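# Mount gear shaft between centres, meshed with master gear

## Task

Place the gear shaft so it sits held between the two centres of the closer station, with its gear engaging the master gear, then release it so the gripper no longer holds it.

## Robot and tools

Robot: two arms, left_arm and right_arm, each ending in a two-finger gripper. Everything is given in one scene frame: origin on the table surface midway between the arms, +x pointing out over the table, +z up, and left_arm sitting on the +y side. The arm names do not match the sides of any camera picture. On each gripper the fingers extend along its own +z axis and close along its own y axis. The reported end_effector_position is the spot between the finger pads, roughly 1 cm short of the fingertips. Reported hand positions can be a little wrong, more so when an arm reaches far, and arms tend to stop a centimetre or so from the command, usually below it.

Row format (used by every moving tool): one flat list of 16 numbers covering both arms, even if only one arm should move. Order: left_arm x, y, z, qw, qx, qy, qz, opening, then right_arm x, y, z, qw, qx, qy, qz, opening. x, y, z are an absolute target position in metres in the scene frame; qw, qx, qy, qz are an absolute target orientation quaternion, w first, in the scene frame. Opening runs from -1 (closed) to +1 (fully open, 0.094 m). To keep an arm still, resend the exact pose from the last result before it stopped, plus the desired opening; to hold an orientation, repeat the same quaternion in every row rather than copying the possibly drifted reported one.

execute_actions(actions): actions is a list of up to 15 actions; each action is a table of up to 15 rows, one row per control step of 1/30 s. A table with fewer rows repeats its final row until 15 steps have passed. An empty list just returns the current state and images. An action is rejected for both arms if any target lies over 0.6 m from that gripper's current position along any of the gripper's own axes; if the first action fails this or any action is malformed, nothing runs. Each control step the command is clamped to within 70 mm and 16 degrees of the measured pose, so distant targets need several actions; after an action the arm only continues to its last clamped pose. When position and orientation conflict, position wins. Elbows never fully straighten.

move(target, speed, blocking): target is one 16-number row of absolute poses as above. Each gripper travels a straight line to its pose, all arms finishing together, lasting 0.5 to 10 s (cut off at 10 s). speed is the path's top speed in m/s, 0.002 to 0.5, default 0.25; rotation is capped at twice that in rad/s. Openings are applied at the start. Paths do not avoid obstacles or the other arm, grippers lag and may overshoot speed near full reach. Faster moves and targets set deeper past a contact hit and press harder. The result adds a move: line with the ending (done, off_target, moving, held, fault) and limits (paced = pose was clipped; held = a check blocked some steps, after which the arm may lurch fast), plus each gripper's distance to its pose. With blocking=false the result comes after 0.5 s while motion continues; check with wait(0), and call wait or stop before sending new rows or moves.

wait(seconds): 0 to 10 s, arms keep their last command; returns early if a running move finishes. stop(): brakes the current move (needs room; fingers keep moving). zoom_image(camera, region): enlarges part of the latest image of cam_low (504x504), cam_left_wrist or cam_right_wrist (616x616 each); region is [x0, y0, x1, y1] in pixels from the top-left, at most 504 by 504. finished_scene(scene): ends the scene with the given number after the robot holds its last command; irreversible, and the goal must still hold then.

Results: a state line left_arm: ... | right_arm: ... with each gripper's position and quaternion; Hand target lines show the pose each controller is currently steering toward; grip_measured is the measured finger opening on the command scale (last Joint positions entry gives it in metres; readings may be off by about 1 mm per gripper). Action calls also list end_effector_position at some steps, with HELD marking steps where an arm's command was held back. A pose unreachable line means the clearance check altered or blocked that arm's command. FAULT lines report arm stops; MOTOR HOT warns at 75 °C, 90 °C stops that arm for 10 s, 100 °C makes it drop everything and fall.

Gripping: to hold a part, command an opening about 0.03 under grip_measured; smaller differences grip more gently. Pad force is roughly 50 to 62 N and weaker on parts under about 2 mm thick. Joint ranges (rad), base to gripper: waist -2.618 to 3.054, shoulder 0 to 3.142, elbow 0 to 3.142, wrist pitch -1.571 to 1.571, wrist yaw -1.571 to 1.571, wrist roll -2.094 to 2.094.

Avoid: knocking or placing anything off the table (fails the job), arms colliding or pushing on each other, dropping or slipping the shaft, slamming into parts, and long loaded holds that heat motors. Brief external tugs on held parts or pushes on loose ones can happen. Faster, smoother, low-effort motion is preferred.

Each tool is called as name([rows], argument=value, ...), one row to a line, values as JSON.

## Session

execute_actions(actions=[])

Scene clock: 0.00 s.
left_arm: end_effector_position=(+0.6132, +0.3544, +0.1280) grip_measured=+1.000 end_effector_quat_wxyz=(+0.659, -0.117, +0.674, -0.312) | right_arm: end_effector_position=(+0.5965, -0.5076, +0.1656) grip_measured=+1.000 end_effector_quat_wxyz=(+0.501, -0.268, +0.811, -0.141)
Joint positions: left_arm=[ 0.298  2.375  1.282  1.162  0.39  -0.639  0.094] | right_arm=[-0.631  2.305  1.941 -0.172 -0.456 -0.849  0.094]
Joint velocities: left_arm=[ 0.002 -0.007 -0.012 -0.022  0.022 -0.007  0.   ] | right_arm=[ 0.007  0.027  0.002  0.081 -0.007  0.051  0.   ]
Hand target (left_arm): +0.615, +0.355, +0.145; +0.674, -0.107, +0.662, -0.310
Hand target (right_arm): +0.597, -0.507, +0.178; +0.508, -0.270, +0.805, -0.145

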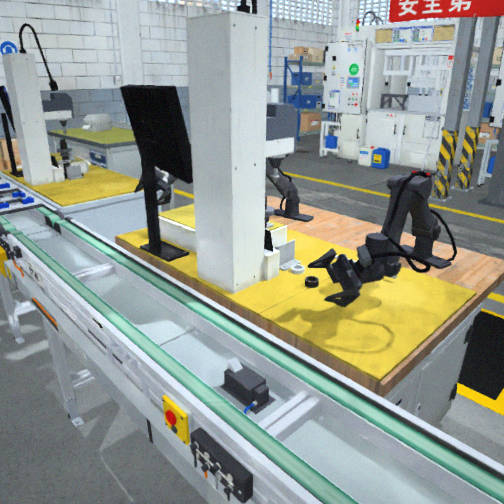

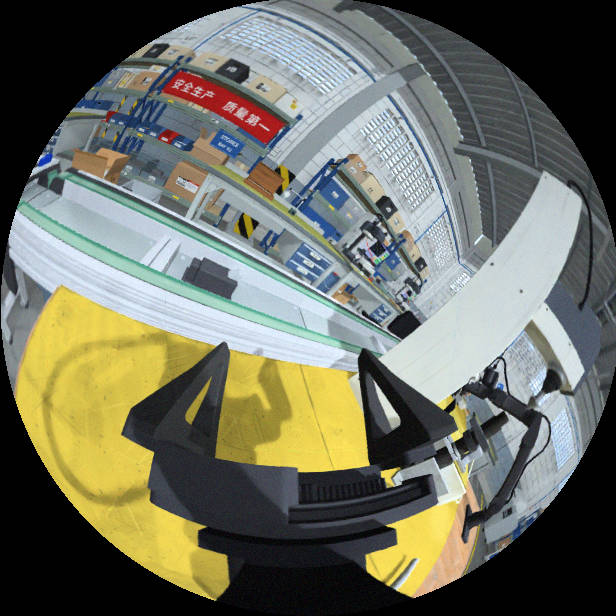

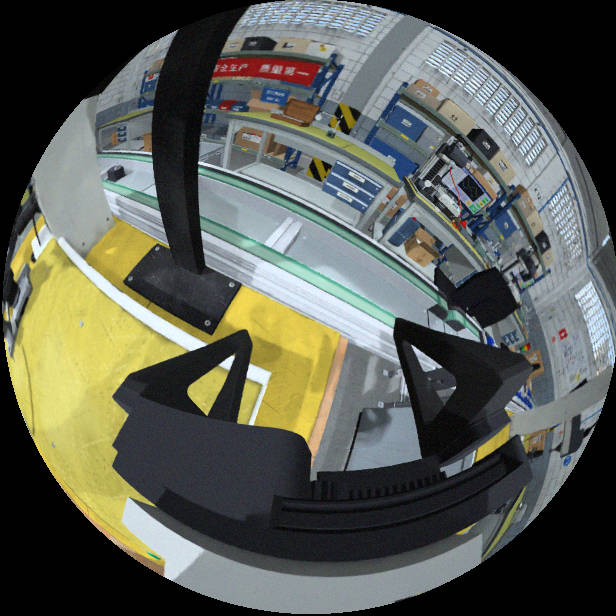

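move(target=[0.3, 0.3, 0.33, 0.26, 0, 0.966, 0, 1, 0.3, -0.4, 0.33, 0.26, 0, 0.966, 0, 1], speed=0.3)

Scene clock: 3.50 s.
left_arm: end_effector_position=(+0.2968, +0.3013, +0.3212) grip_measured=+1.000 end_effector_quat_wxyz=(+0.251, +0.000, +0.968, +0.003) | right_arm: end_effector_position=(+0.3092, -0.3992, +0.3228) grip_measured=+1.000 end_effector_quat_wxyz=(+0.257, -0.001, +0.966, +0.006)
Joint positions: left_arm=[-0.044  1.444  1.883 -1.514 -0.113 -0.192  0.094] | right_arm=[-0.624  1.624  2.06  -1.539 -0.237 -0.413  0.094]
Joint velocities: left_arm=[-0.002 -0.007 -0.002 -0.007  0.022 -0.022  0.   ] | right_arm=[-0.012  0.002  0.002 -0.051  0.022  0.022  0.   ]
Hand target (left_arm): +0.296, +0.300, +0.329; +0.261, -0.000, +0.965, +0.004
Hand target (right_arm): +0.304, -0.397, +0.330; +0.262, +0.003, +0.965, +0.004
Off the commanded pose (left_arm): 0.009 m, 1 deg.
Off the commanded pose (right_arm): 0.012 m, 1 deg.
joint sent to its limit (right arm) — the command would take joint 4 (wrist pitch) past its lower limit, so that joint was sent only as far as its limit.
move: off_target (right_arm)

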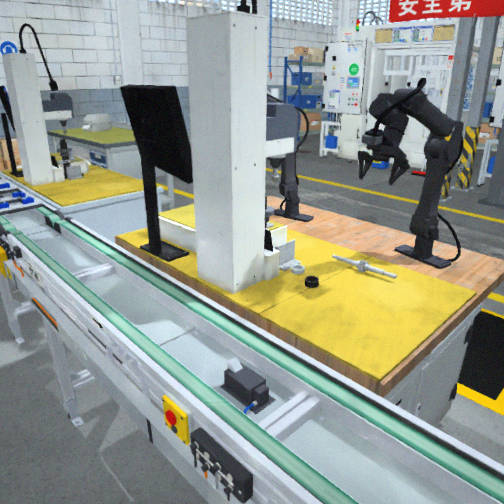

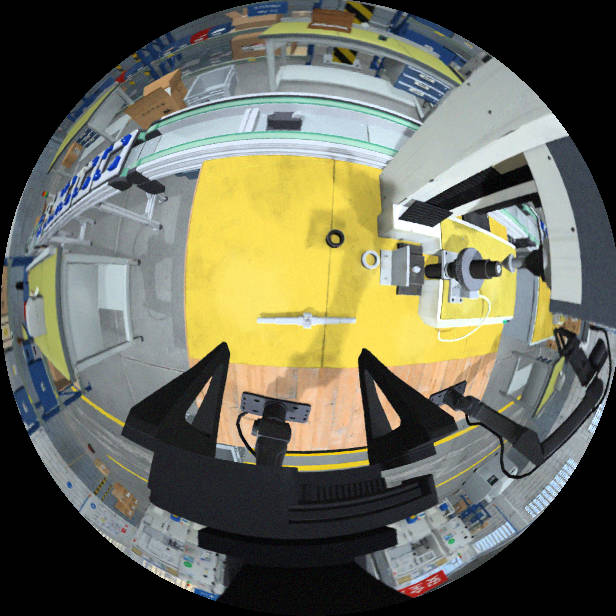

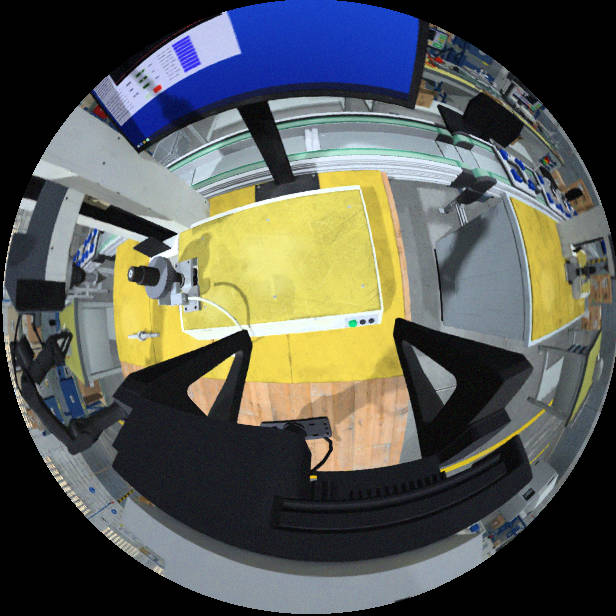

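zoom_image(camera="cam_left_wrist", region=[240, 180, 560, 360])

zoom_image(camera="cam_right_wrist", region=[40, 180, 280, 360])

Region (240, 180, 560, 360) of cam_left_wrist's 616x616 image, scaled by 1.575, with more detail than that image has; it fills the top 284 rows of this view, and the rest is white.

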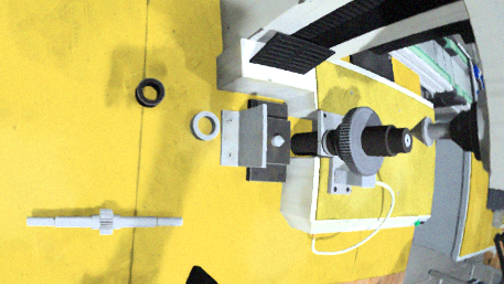

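Region (40, 180, 280, 360) of cam_right_wrist's 616x616 image, scaled by 2.100, with more detail than that image has; it fills the top 378 rows of this view, and the rest is white.

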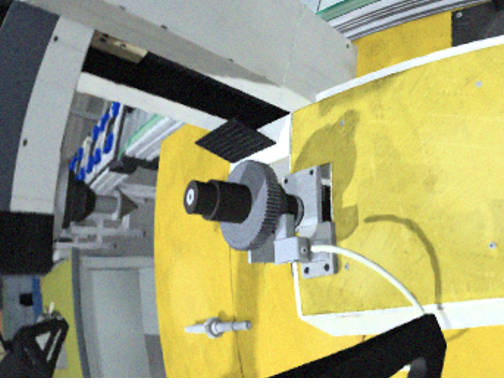

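move(target=[0.286, 0.235, 0.13, 0, 0.7071, 0.7071, 0, 0.4, 0.27, -0.18, 0.255, 0.6124, -0.3536, 0.6124, 0.3536, -0.04], speed=0.3)

Scene clock: 12.50 s.
left_arm: end_effector_position=(+0.2835, +0.2401, +0.1333) grip_measured=+0.402 end_effector_quat_wxyz=(-0.008, +0.701, +0.713, -0.000) | right_arm: end_effector_position=(+0.2658, -0.1817, +0.2574) grip_measured=-0.038 end_effector_quat_wxyz=(+0.613, -0.361, +0.613, +0.344)
Joint positions: left_arm=[-0.188  1.706  1.472 -1.352 -0.006  1.19   0.066] | right_arm=[-0.427  1.053  0.466  0.544 -1.312 -0.062  0.045]
Joint velocities: left_arm=[-0.012  0.007 -0.002 -0.051 -0.037 -0.007 -0.001] | right_arm=[-0.002  0.002 -0.002 -0.037 -0.007  0.037  0.   ]
Hand target (left_arm): +0.286, +0.236, +0.133; -0.001, +0.707, +0.707, +0.002
Hand target (right_arm): +0.267, -0.180, +0.254; +0.610, -0.358, +0.614, +0.350
Off the commanded pose (left_arm): 0.007 m, 1 deg.
Off the commanded pose (right_arm): 0.005 m, 1 deg.
move: done

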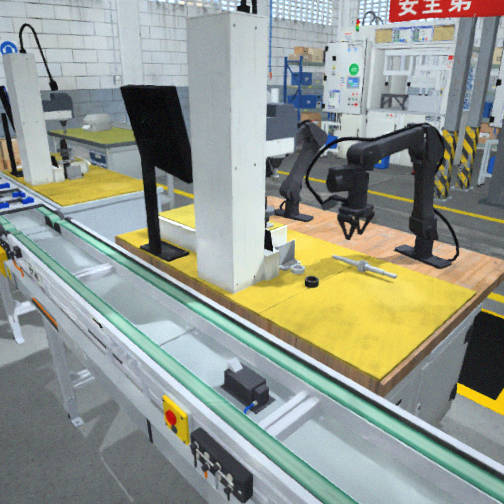

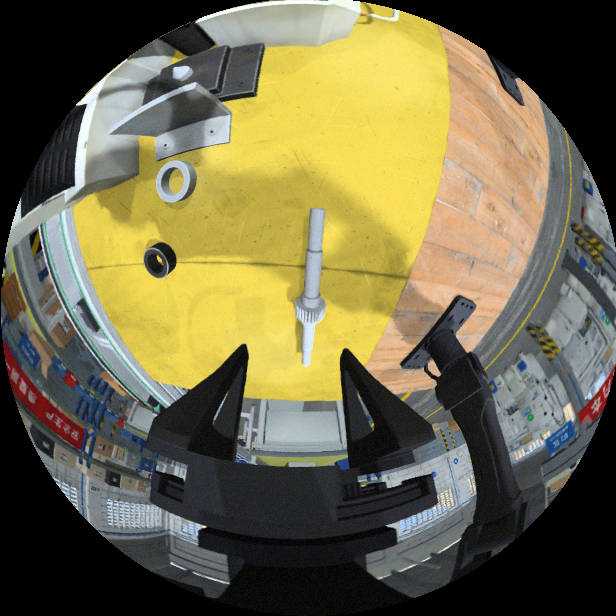

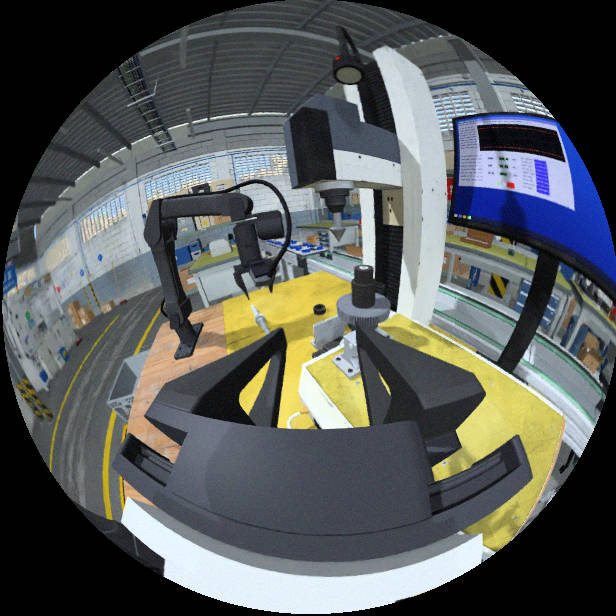

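move(target=[0.266, 0.236, 0.06, 0, 0.7071, 0.7071, 0, 0.4, 0.27, -0.18, 0.255, 0.6124, -0.3536, 0.6124, 0.3536, -0.04], speed=0.2)

Scene clock: 14.60 s.
left_arm: end_effector_position=(+0.2626, +0.2417, +0.0530) grip_measured=+0.402 end_effector_quat_wxyz=(-0.022, +0.706, +0.708, -0.006) | right_arm: end_effector_position=(+0.2696, -0.1828, +0.2598) grip_measured=-0.038 end_effector_quat_wxyz=(+0.616, -0.357, +0.610, +0.347)
Joint positions: left_arm=[-0.209  1.706  1.147 -1.057 -0.006  1.182  0.066] | right_arm=[-0.427  1.078  0.466  0.613 -1.31  -0.014  0.045]
Joint velocities: left_arm=[-0.012  0.012  0.007 -0.051 -0.037 -0.081 -0.001] | right_arm=[-0.037 -0.017 -0.012  0.037 -0.007  0.037 -0.   ]
Hand target (left_arm): +0.266, +0.236, +0.060; -0.000, +0.707, +0.707, -0.000
Hand target (right_arm): +0.270, -0.180, +0.255; +0.612, -0.354, +0.613, +0.353
Off the commanded pose (left_arm): 0.010 m, 3 deg.
Off the commanded pose (right_arm): 0.006 m, 1 deg.
move: off_target (left_arm)

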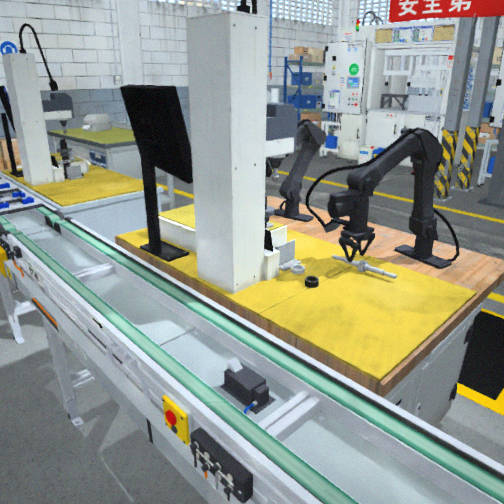

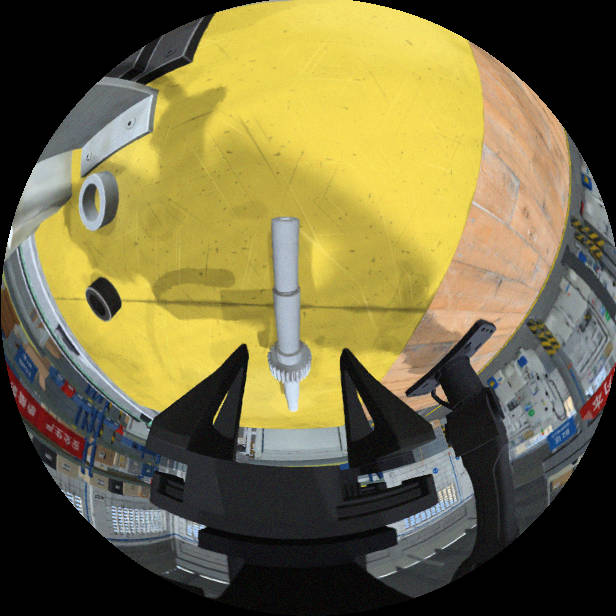

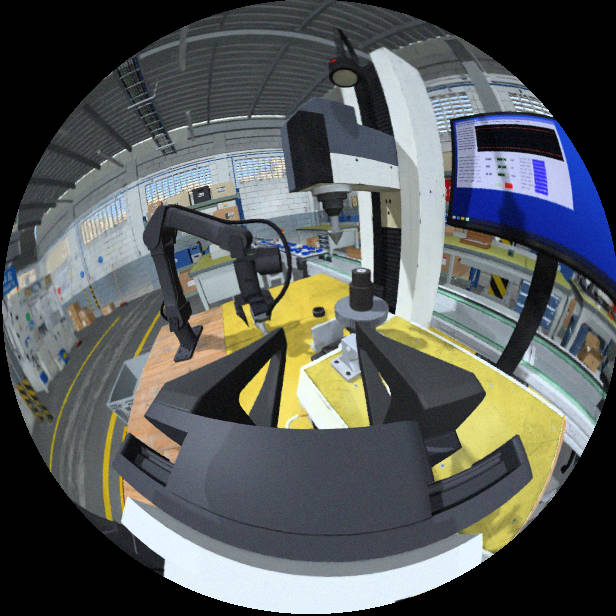

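execute_actions([
  [[0.268,0.236,0.056,0,0.7071,0.7071,0,0.2,0.27,-0.18,0.255,0.6124,-0.3536,0.6124,0.3536,-0.04],[0.269,0.236,0.053,0,0.7071,0.7071,0,0.2,0.27,-0.18,0.255,0.6124,-0.3536,0.6124,0.3536,-0.04],[0.270,0.236,0.050,0,0.7071,0.7071,0,0.2,0.27,-0.18,0.255,0.6124,-0.3536,0.6124,0.3536,-0.04],[0.271,0.236,0.047,0,0.7071,0.7071,0,0.2,0.27,-0.18,0.255,0.6124,-0.3536,0.6124,0.3536,-0.04],[0.271,0.236,0.044,0,0.7071,0.7071,0,0.2,0.27,-0.18,0.255,0.6124,-0.3536,0.6124,0.3536,-0.04],[0.271,0.236,0.041,0,0.7071,0.7071,0,0.2,0.27,-0.18,0.255,0.6124,-0.3536,0.6124,0.3536,-0.04],[0.271,0.236,0.038,0,0.7071,0.7071,0,0.2,0.27,-0.18,0.255,0.6124,-0.3536,0.6124,0.3536,-0.04],[0.271,0.236,0.035,0,0.7071,0.7071,0,0.2,0.27,-0.18,0.255,0.6124,-0.3536,0.6124,0.3536,-0.04],[0.271,0.236,0.032,0,0.7071,0.7071,0,0.2,0.27,-0.18,0.255,0.6124,-0.3536,0.6124,0.3536,-0.04],[0.271,0.236,0.030,0,0.7071,0.7071,0,0.2,0.27,-0.18,0.255,0.6124,-0.3536,0.6124,0.3536,-0.04]],
  [[0.271,0.236,0.030,0,0.7071,0.7071,0,0.2,0.27,-0.18,0.255,0.6124,-0.3536,0.6124,0.3536,-0.04]],
])

Scene clock: 17.13 s.
left_arm: end_effector_position=(+0.2686, +0.2393, +0.0308) grip_measured=+0.202 end_effector_quat_wxyz=(-0.008, +0.706, +0.708, +0.000) | right_arm: end_effector_position=(+0.2696, -0.1828, +0.2604) grip_measured=-0.038 end_effector_quat_wxyz=(+0.617, -0.357, +0.610, +0.347)
Joint positions: left_arm=[-0.209  1.732  1.084 -0.937 -0.006  1.182  0.056] | right_arm=[-0.427  1.078  0.466  0.618 -1.31  -0.011  0.045]
Joint velocities: left_arm=[-0.007  0.002  0.002 -0.022 -0.081 -0.022 -0.   ] | right_arm=[-0.002  0.002 -0.012  0.007  0.007  0.007 -0.   ]
Hand target (left_arm): +0.271, +0.236, +0.030; -0.000, +0.707, +0.707, -0.000
Hand target (right_arm): +0.270, -0.180, +0.255; +0.612, -0.354, +0.613, +0.353
Off the commanded pose (left_arm): 0.004 m, 1 deg.
Off the commanded pose (right_arm): 0.006 m, 1 deg.
Step readings (end_effector_position; steps 1 to 15: 1st action; 16 to 30: 2nd action):
0: left_arm (+0.2630, +0.2415, +0.0529) | right_arm (+0.2696, -0.1828, +0.2599)
1: left_arm (+0.2633, +0.2414, +0.0529) | right_arm (+0.2696, -0.1828, +0.2600)
2: left_arm (+0.2640, +0.2412, +0.0529) | right_arm (+0.2696, -0.1828, +0.2601)
4: left_arm (+0.2660, +0.2403, +0.0519) | right_arm (+0.2696, -0.1828, +0.2601)
8: left_arm (+0.2666, +0.2401, +0.0453) | right_arm (+0.2696, -0.1828, +0.2603)
15: left_arm (+0.2646, +0.2409, +0.0310) | right_arm (+0.2696, -0.1828, +0.2604)
16: left_arm (+0.2653, +0.2406, +0.0308) | right_arm (+0.2696, -0.1828, +0.2604)
17: left_arm (+0.2660, +0.2404, +0.0308) | right_arm (+0.2696, -0.1828, +0.2604)
19: left_arm (+0.2670, +0.2399, +0.0308) | right_arm (+0.2696, -0.1828, +0.2604)
23: left_arm (+0.2681, +0.2395, +0.0308) | right_arm (+0.2696, -0.1828, +0.2604)
30: end_effector_position above

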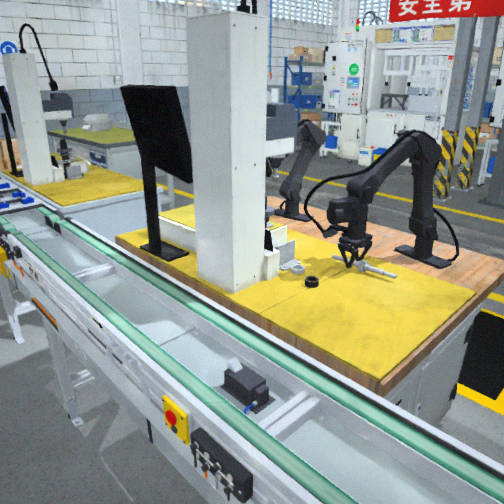

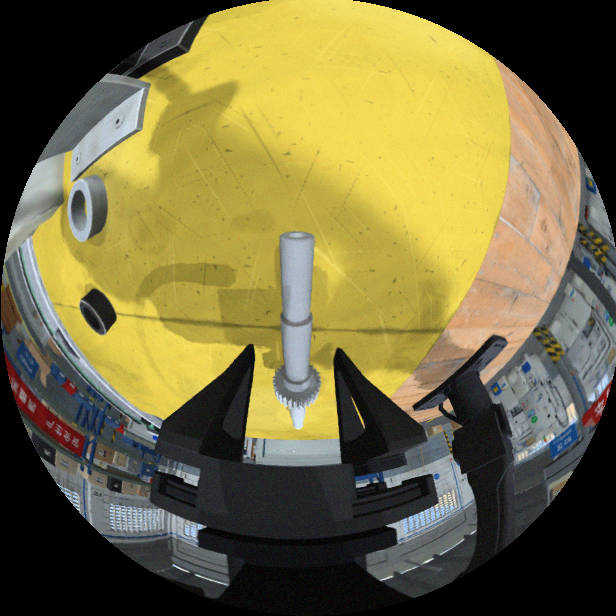

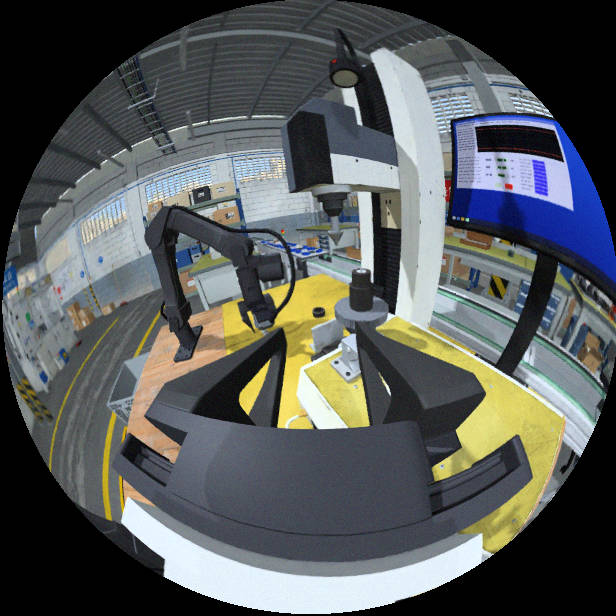

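zoom_image(camera="cam_left_wrist", region=[220, 220, 380, 440])

zoom_image(camera="cam_low", region=[310, 200, 430, 300])

Region (220, 220, 380, 440) of cam_left_wrist's 616x616 image, scaled by 2.291, with more detail than that image has; it fills the left 367 columns of this view, and the rest is white.

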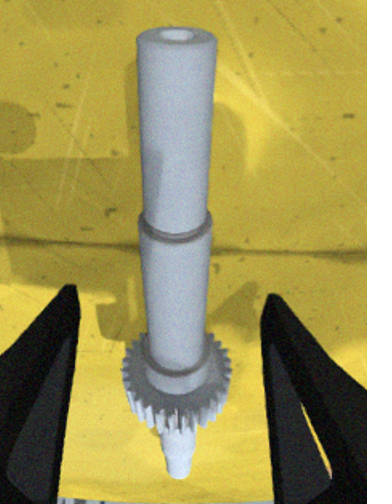

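Region (310, 200, 430, 300) of cam_low's 504x504 image, scaled by 4.200, with more detail than that image has.

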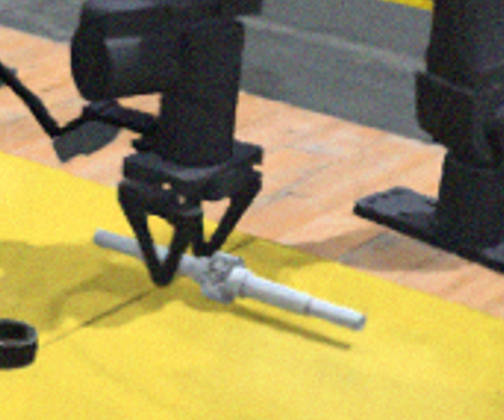

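execute_actions([
  [[0.271,0.236,0.027,0,0.7071,0.7071,0,0.0,0.27,-0.18,0.255,0.6124,-0.3536,0.6124,0.3536,-0.04],[0.271,0.236,0.025,0,0.7071,0.7071,0,0.0,0.27,-0.18,0.255,0.6124,-0.3536,0.6124,0.3536,-0.04],[0.271,0.236,0.023,0,0.7071,0.7071,0,0.0,0.27,-0.18,0.255,0.6124,-0.3536,0.6124,0.3536,-0.04],[0.271,0.236,0.021,0,0.7071,0.7071,0,0.0,0.27,-0.18,0.255,0.6124,-0.3536,0.6124,0.3536,-0.04],[0.271,0.236,0.019,0,0.7071,0.7071,0,-0.2,0.27,-0.18,0.255,0.6124,-0.3536,0.6124,0.3536,-0.04],[0.271,0.236,0.017,0,0.7071,0.7071,0,-0.2,0.27,-0.18,0.255,0.6124,-0.3536,0.6124,0.3536,-0.04]],
  [[0.271,0.236,0.017,0,0.7071,0.7071,0,-0.4,0.27,-0.18,0.255,0.6124,-0.3536,0.6124,0.3536,-0.04]],
])

Scene clock: 20.03 s.
left_arm: end_effector_position=(+0.2699, +0.2388, +0.0191) grip_measured=-0.398 end_effector_quat_wxyz=(-0.005, +0.706, +0.708, +0.001) | right_arm: end_effector_position=(+0.2696, -0.1828, +0.2604) grip_measured=-0.038 end_effector_quat_wxyz=(+0.617, -0.357, +0.610, +0.347)
Joint positions: left_arm=[-0.209  1.751  1.056 -0.885 -0.006  1.182  0.028] | right_arm=[-0.427  1.078  0.466  0.618 -1.31  -0.011  0.045]
Joint velocities: left_arm=[-0.007 -0.017 -0.002 -0.007 -0.037 -0.037  0.001] | right_arm=[-0.017 -0.002 -0.007 -0.007 -0.022  0.037  0.001]
Hand target (left_arm): +0.271, +0.236, +0.017; -0.000, +0.707, +0.707, -0.000
Hand target (right_arm): +0.270, -0.180, +0.255; +0.612, -0.354, +0.613, +0.353
Off the commanded pose (left_arm): 0.004 m, 1 deg.
Off the commanded pose (right_arm): 0.006 m, 1 deg.
Step readings (end_effector_position; steps 1 to 15: 1st action; 16 to 30: 2nd action):
0: left_arm (+0.2687, +0.2392, +0.0308) | right_arm (+0.2696, -0.1828, +0.2604)
1: left_arm (+0.2690, +0.2391, +0.0307) | right_arm (+0.2696, -0.1828, +0.2604)
2: left_arm (+0.2695, +0.2389, +0.0307) | right_arm (+0.2696, -0.1828, +0.2604)
4: left_arm (+0.2706, +0.2385, +0.0297) | right_arm (+0.2696, -0.1828, +0.2604)
8: left_arm (+0.2686, +0.2393, +0.0225) | right_arm (+0.2696, -0.1828, +0.2604)
15: left_arm (+0.2688, +0.2392, +0.0192) | right_arm (+0.2696, -0.1828, +0.2604)
16: left_arm (+0.2690, +0.2391, +0.0192) | right_arm (+0.2696, -0.1828, +0.2604)
17: left_arm (+0.2692, +0.2390, +0.0192) | right_arm (+0.2696, -0.1828, +0.2604)
19: left_arm (+0.2695, +0.2389, +0.0192) | right_arm (+0.2696, -0.1828, +0.2604)
23: left_arm (+0.2698, +0.2388, +0.0191) | right_arm (+0.2696, -0.1828, +0.2604)
30: end_effector_position above

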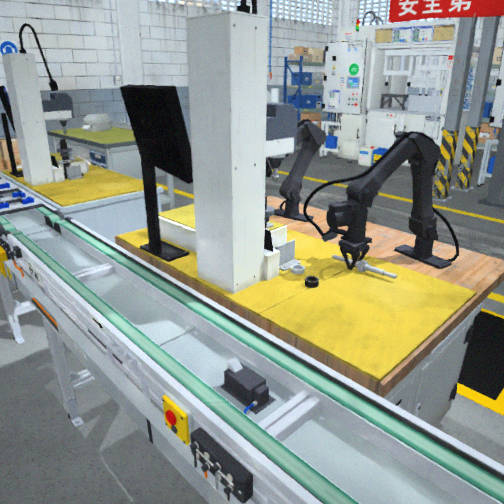

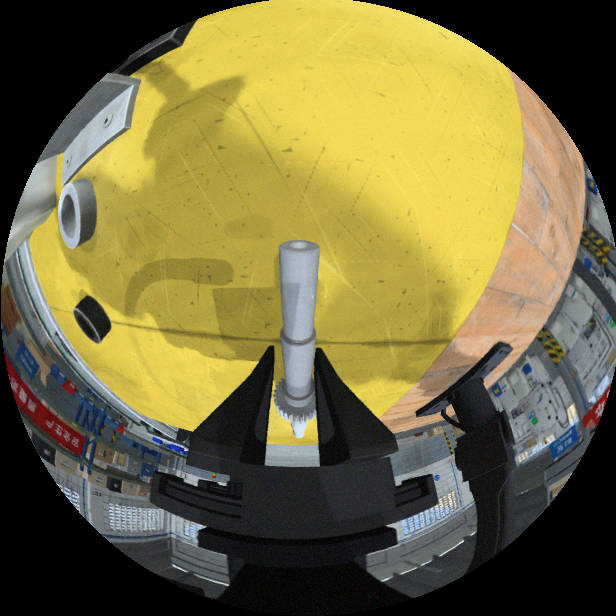

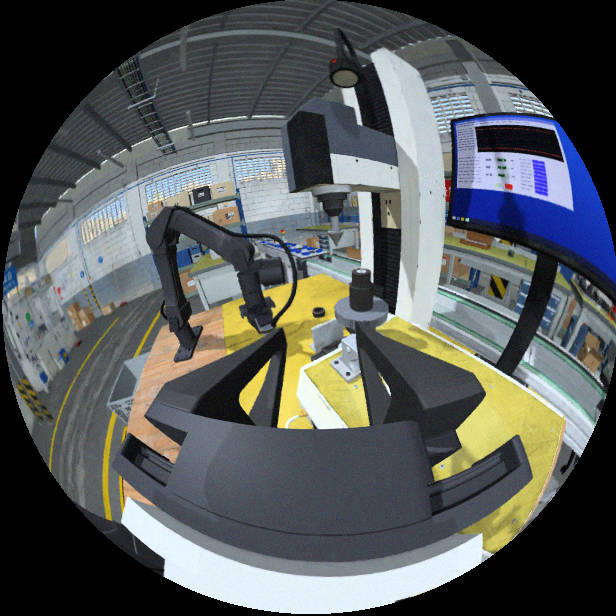

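execute_actions([
  [[0.271,0.236,0.018,0,0.7071,0.7071,0,-0.55,0.27,-0.18,0.255,0.6124,-0.3536,0.6124,0.3536,-0.04],[0.271,0.236,0.018,0,0.7071,0.7071,0,-0.58,0.27,-0.18,0.255,0.6124,-0.3536,0.6124,0.3536,-0.04],[0.271,0.236,0.018,0,0.7071,0.7071,0,-0.6,0.27,-0.18,0.255,0.6124,-0.3536,0.6124,0.3536,-0.04],[0.271,0.236,0.018,0,0.7071,0.7071,0,-0.62,0.27,-0.18,0.255,0.6124,-0.3536,0.6124,0.3536,-0.04],[0.271,0.236,0.018,0,0.7071,0.7071,0,-0.64,0.27,-0.18,0.255,0.6124,-0.3536,0.6124,0.3536,-0.04],[0.271,0.236,0.018,0,0.7071,0.7071,0,-0.66,0.27,-0.18,0.255,0.6124,-0.3536,0.6124,0.3536,-0.04]],
])

Scene clock: 21.77 s.
left_arm: end_effector_position=(+0.2706, +0.2385, +0.0191) grip_measured=-0.652 end_effector_quat_wxyz=(-0.004, +0.706, +0.708, +0.002) | right_arm: end_effector_position=(+0.2696, -0.1828, +0.2605) grip_measured=-0.038 end_effector_quat_wxyz=(+0.617, -0.357, +0.610, +0.347)
Joint positions: left_arm=[-0.209  1.751  1.056 -0.882 -0.006  1.181  0.016] | right_arm=[-0.427  1.078  0.466  0.619 -1.31  -0.011  0.045]
Joint velocities: left_arm=[ 0.007 -0.007 -0.012  0.066  0.022 -0.022 -0.001] | right_arm=[-0.002 -0.007 -0.002 -0.081 -0.051  0.081  0.001]
Hand target (left_arm): +0.271, +0.236, +0.018; -0.000, +0.707, +0.707, -0.000
Hand target (right_arm): +0.270, -0.180, +0.255; +0.612, -0.354, +0.612, +0.353
Off the commanded pose (left_arm): 0.003 m, 1 deg.
Off the commanded pose (right_arm): 0.006 m, 1 deg.
Step readings (end_effector_position):
0: left_arm (+0.2699, +0.2387, +0.0191) | right_arm (+0.2696, -0.1828, +0.2604)
1: left_arm (+0.2698, +0.2387, +0.0191) | right_arm (+0.2696, -0.1828, +0.2604)
2: left_arm (+0.2696, +0.2387, +0.0191) | right_arm (+0.2696, -0.1828, +0.2605)
4: left_arm (+0.2701, +0.2386, +0.0191) | right_arm (+0.2696, -0.1828, +0.2605)
8: left_arm (+0.2706, +0.2385, +0.0191) | right_arm (+0.2696, -0.1828, +0.2605)
15: end_effector_position above

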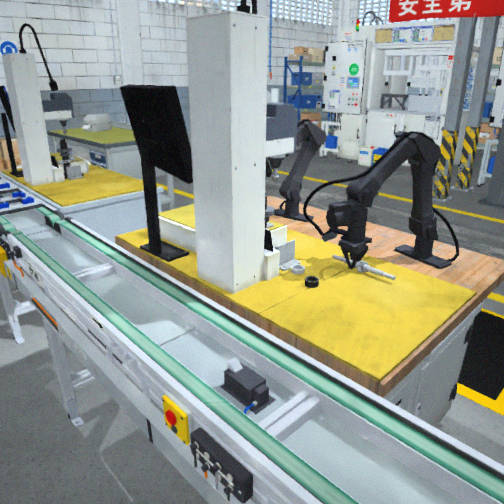

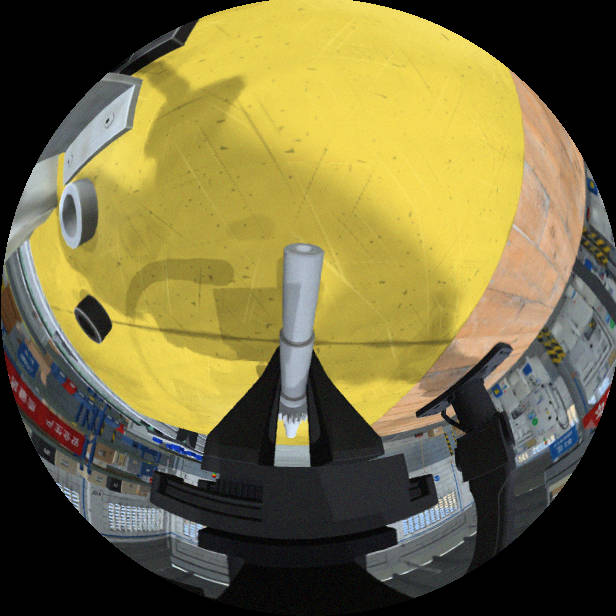

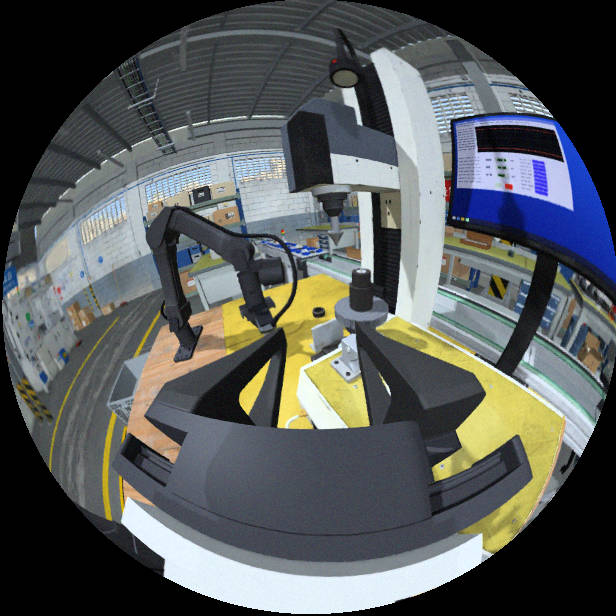

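execute_actions([
  [[0.271,0.236,0.018,0,0.7071,0.7071,0,-0.68,0.27,-0.18,0.255,0.6124,-0.3536,0.6124,0.3536,-0.04],[0.271,0.236,0.018,0,0.7071,0.7071,0,-0.70,0.27,-0.18,0.255,0.6124,-0.3536,0.6124,0.3536,-0.04]],
])

zoom_image(camera="cam_left_wrist", region=[220, 230, 380, 470])

zoom_image(camera="cam_low", region=[320, 220, 420, 300])

Scene clock: 22.93 s.
left_arm: end_effector_position=(+0.2706, +0.2385, +0.0191) grip_measured=-0.672 end_effector_quat_wxyz=(-0.004, +0.706, +0.708, +0.002) | right_arm: end_effector_position=(+0.2696, -0.1828, +0.2605) grip_measured=-0.038 end_effector_quat_wxyz=(+0.617, -0.357, +0.610, +0.347)
Joint positions: left_arm=[-0.209  1.751  1.056 -0.882 -0.006  1.181  0.015] | right_arm=[-0.427  1.078  0.466  0.619 -1.31  -0.011  0.045]
Joint velocities: left_arm=[-0.007 -0.012 -0.017 -0.022  0.037 -0.11  -0.001] | right_arm=[ 0.007  0.017  0.012 -0.037  0.022 -0.051 -0.001]
Hand target (left_arm): +0.271, +0.236, +0.018; -0.000, +0.707, +0.707, +0.000
Hand target (right_arm): +0.270, -0.180, +0.255; +0.612, -0.354, +0.613, +0.353
Off the commanded pose (left_arm): 0.003 m, 1 deg.
Off the commanded pose (right_arm): 0.006 m, 1 deg.
Step readings (end_effector_position):
0: left_arm (+0.2706, +0.2385, +0.0191) | right_arm (+0.2696, -0.1828, +0.2605)
1: left_arm (+0.2706, +0.2385, +0.0191) | right_arm (+0.2696, -0.1828, +0.2605)
2: left_arm (+0.2706, +0.2385, +0.0191) | right_arm (+0.2696, -0.1828, +0.2605)
4: left_arm (+0.2706, +0.2385, +0.0191) | right_arm (+0.2696, -0.1828, +0.2605)
8: left_arm (+0.2706, +0.2385, +0.0191) | right_arm (+0.2696, -0.1828, +0.2605)
15: end_effector_position above

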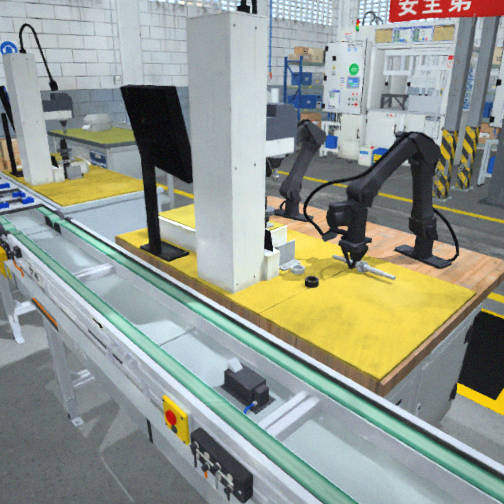

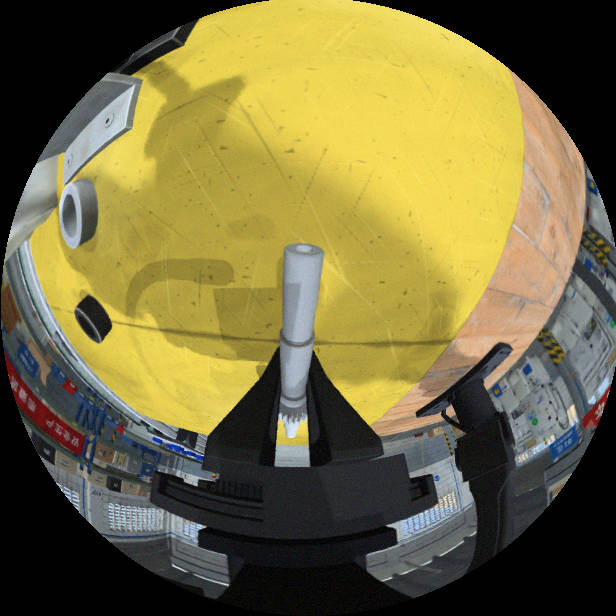

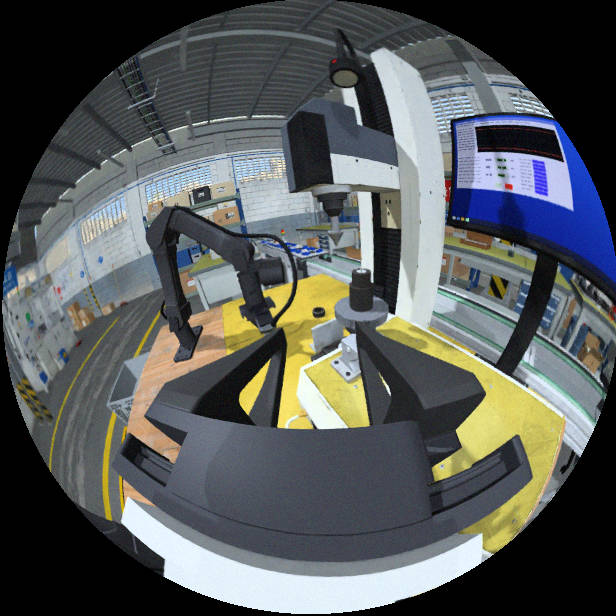

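Region (220, 230, 380, 470) of cam_left_wrist's 616x616 image, scaled by 2.100, with more detail than that image has.

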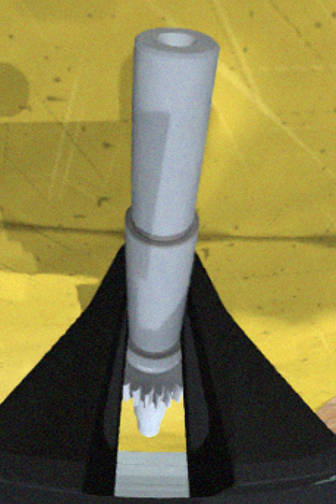

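Region (320, 220, 420, 300) of cam_low's 504x504 image, scaled by 5.040, with more detail than that image has; it fills the top 403 rows of this view, and the rest is white.

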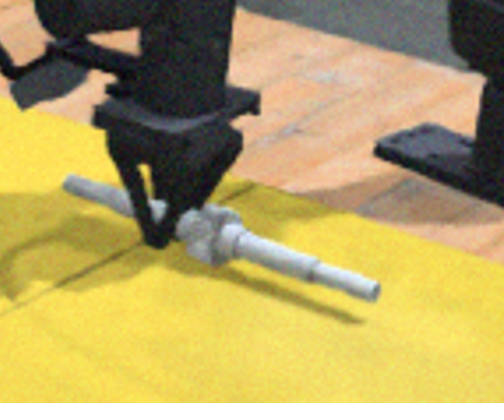

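execute_actions([
  [[0.271,0.236,0.021,0,0.7071,0.7071,0,-0.71,0.27,-0.18,0.255,0.6124,-0.3536,0.6124,0.3536,-0.04],[0.271,0.236,0.024,0,0.7071,0.7071,0,-0.71,0.27,-0.18,0.255,0.6124,-0.3536,0.6124,0.3536,-0.04],[0.271,0.236,0.028,0,0.7071,0.7071,0,-0.71,0.27,-0.18,0.255,0.6124,-0.3536,0.6124,0.3536,-0.04],[0.271,0.236,0.032,0,0.7071,0.7071,0,-0.71,0.27,-0.18,0.255,0.6124,-0.3536,0.6124,0.3536,-0.04],[0.271,0.236,0.037,0,0.7071,0.7071,0,-0.71,0.27,-0.18,0.255,0.6124,-0.3536,0.6124,0.3536,-0.04],[0.271,0.236,0.042,0,0.7071,0.7071,0,-0.71,0.27,-0.18,0.255,0.6124,-0.3536,0.6124,0.3536,-0.04],[0.271,0.236,0.047,0,0.7071,0.7071,0,-0.71,0.27,-0.18,0.255,0.6124,-0.3536,0.6124,0.3536,-0.04],[0.271,0.236,0.052,0,0.7071,0.7071,0,-0.71,0.27,-0.18,0.255,0.6124,-0.3536,0.6124,0.3536,-0.04],[0.271,0.236,0.057,0,0.7071,0.7071,0,-0.71,0.27,-0.18,0.255,0.6124,-0.3536,0.6124,0.3536,-0.04],[0.271,0.236,0.062,0,0.7071,0.7071,0,-0.71,0.27,-0.18,0.255,0.6124,-0.3536,0.6124,0.3536,-0.04],[0.271,0.236,0.067,0,0.7071,0.7071,0,-0.71,0.27,-0.18,0.255,0.6124,-0.3536,0.6124,0.3536,-0.04],[0.271,0.236,0.072,0,0.7071,0.7071,0,-0.71,0.27,-0.18,0.255,0.6124,-0.3536,0.6124,0.3536,-0.04],[0.271,0.236,0.077,0,0.7071,0.7071,0,-0.71,0.27,-0.18,0.255,0.6124,-0.3536,0.6124,0.3536,-0.04],[0.271,0.236,0.082,0,0.7071,0.7071,0,-0.71,0.27,-0.18,0.255,0.6124,-0.3536,0.6124,0.3536,-0.04],[0.271,0.236,0.087,0,0.7071,0.7071,0,-0.71,0.27,-0.18,0.255,0.6124,-0.3536,0.6124,0.3536,-0.04]],
  [[0.272,0.236,0.092,0,0.7071,0.7071,0,-0.71,0.27,-0.18,0.255,0.6124,-0.3536,0.6124,0.3536,-0.04],[0.273,0.236,0.097,0,0.7071,0.7071,0,-0.71,0.27,-0.18,0.255,0.6124,-0.3536,0.6124,0.3536,-0.04],[0.274,0.236,0.102,0,0.7071,0.7071,0,-0.71,0.27,-0.18,0.255,0.6124,-0.3536,0.6124,0.3536,-0.04],[0.275,0.236,0.107,0,0.7071,0.7071,0,-0.71,0.27,-0.18,0.255,0.6124,-0.3536,0.6124,0.3536,-0.04],[0.276,0.236,0.111,0,0.7071,0.7071,0,-0.71,0.27,-0.18,0.255,0.6124,-0.3536,0.6124,0.3536,-0.04],[0.277,0.236,0.115,0,0.7071,0.7071,0,-0.71,0.27,-0.18,0.255,0.6124,-0.3536,0.6124,0.3536,-0.04],[0.278,0.236,0.118,0,0.7071,0.7071,0,-0.71,0.27,-0.18,0.255,0.6124,-0.3536,0.6124,0.3536,-0.04],[0.279,0.236,0.120,0,0.7071,0.7071,0,-0.71,0.27,-0.18,0.255,0.6124,-0.3536,0.6124,0.3536,-0.04]],
])

Scene clock: 29.53 s.
left_arm: end_effector_position=(+0.2788, +0.2340, +0.1019) grip_measured=-0.672 end_effector_quat_wxyz=(-0.007, +0.707, +0.707, -0.003) | right_arm: end_effector_position=(+0.2696, -0.1828, +0.2605) grip_measured=-0.038 end_effector_quat_wxyz=(+0.617, -0.357, +0.610, +0.347)
Joint positions: left_arm=[-0.209  1.705  1.346 -1.227 -0.     1.184  0.015] | right_arm=[-0.427  1.078  0.466  0.619 -1.31  -0.011  0.045]
Joint velocities: left_arm=[-0.012  0.012 -0.002 -0.183 -0.037 -0.051 -0.   ] | right_arm=[ 0.012  0.007 -0.017  0.022 -0.007 -0.037  0.001]
Hand target (left_arm): +0.279, +0.236, +0.119; +0.001, +0.707, +0.707, +0.000
Hand target (right_arm): +0.270, -0.180, +0.255; +0.612, -0.354, +0.613, +0.353
Off the commanded pose (left_arm): 0.018 m, 1 deg.
Off the commanded pose (right_arm): 0.006 m, 1 deg.
Step readings (end_effector_position; steps 1 to 15: 1st action; 16 to 30: 2nd action):
0: left_arm (+0.2706, +0.2385, +0.0191) | right_arm (+0.2696, -0.1828, +0.2605)
1: left_arm (+0.2706, +0.2385, +0.0191) | right_arm (+0.2696, -0.1828, +0.2605)
2: left_arm (+0.2706, +0.2385, +0.0191) | right_arm (+0.2696, -0.1828, +0.2605)
4: left_arm (+0.2703, +0.2386, +0.0191) | right_arm (+0.2696, -0.1828, +0.2605)
8: left_arm (+0.2665, +0.2395, +0.0219) | right_arm (+0.2696, -0.1828, +0.2605)
15: left_arm (+0.2678, +0.2386, +0.0492) | right_arm (+0.2696, -0.1828, +0.2605)
16: left_arm (+0.2694, +0.2379, +0.0551) | right_arm (+0.2696, -0.1828, +0.2605)
17: left_arm (+0.2711, +0.2372, +0.0608) | right_arm (+0.2696, -0.1828, +0.2605)
19: left_arm (+0.2748, +0.2357, +0.0721) | right_arm (+0.2696, -0.1828, +0.2605)
23: left_arm (+0.2814, +0.2329, +0.0918) | right_arm (+0.2696, -0.1828, +0.2605)
30: end_effector_position above

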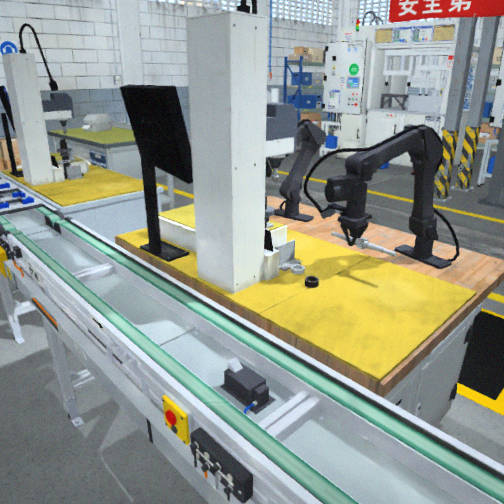

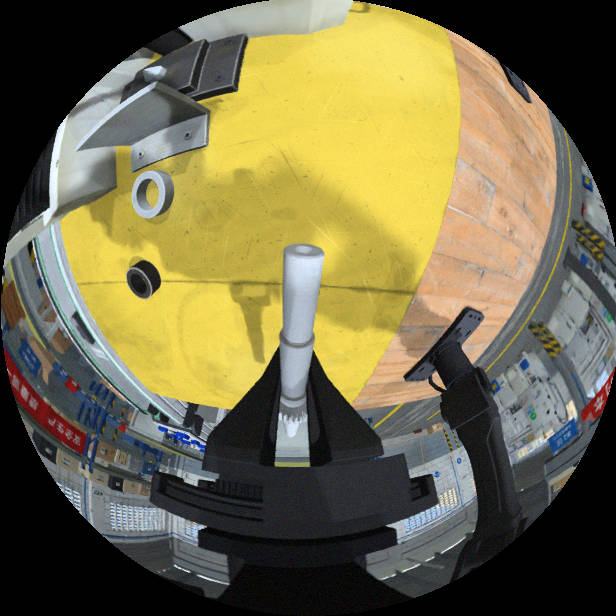

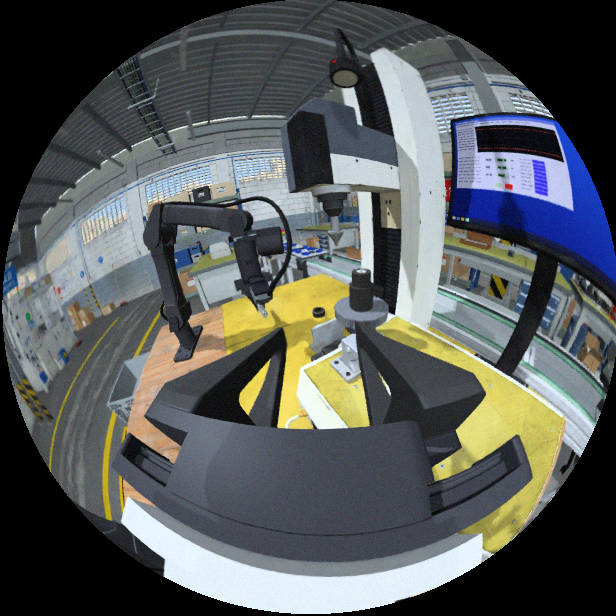

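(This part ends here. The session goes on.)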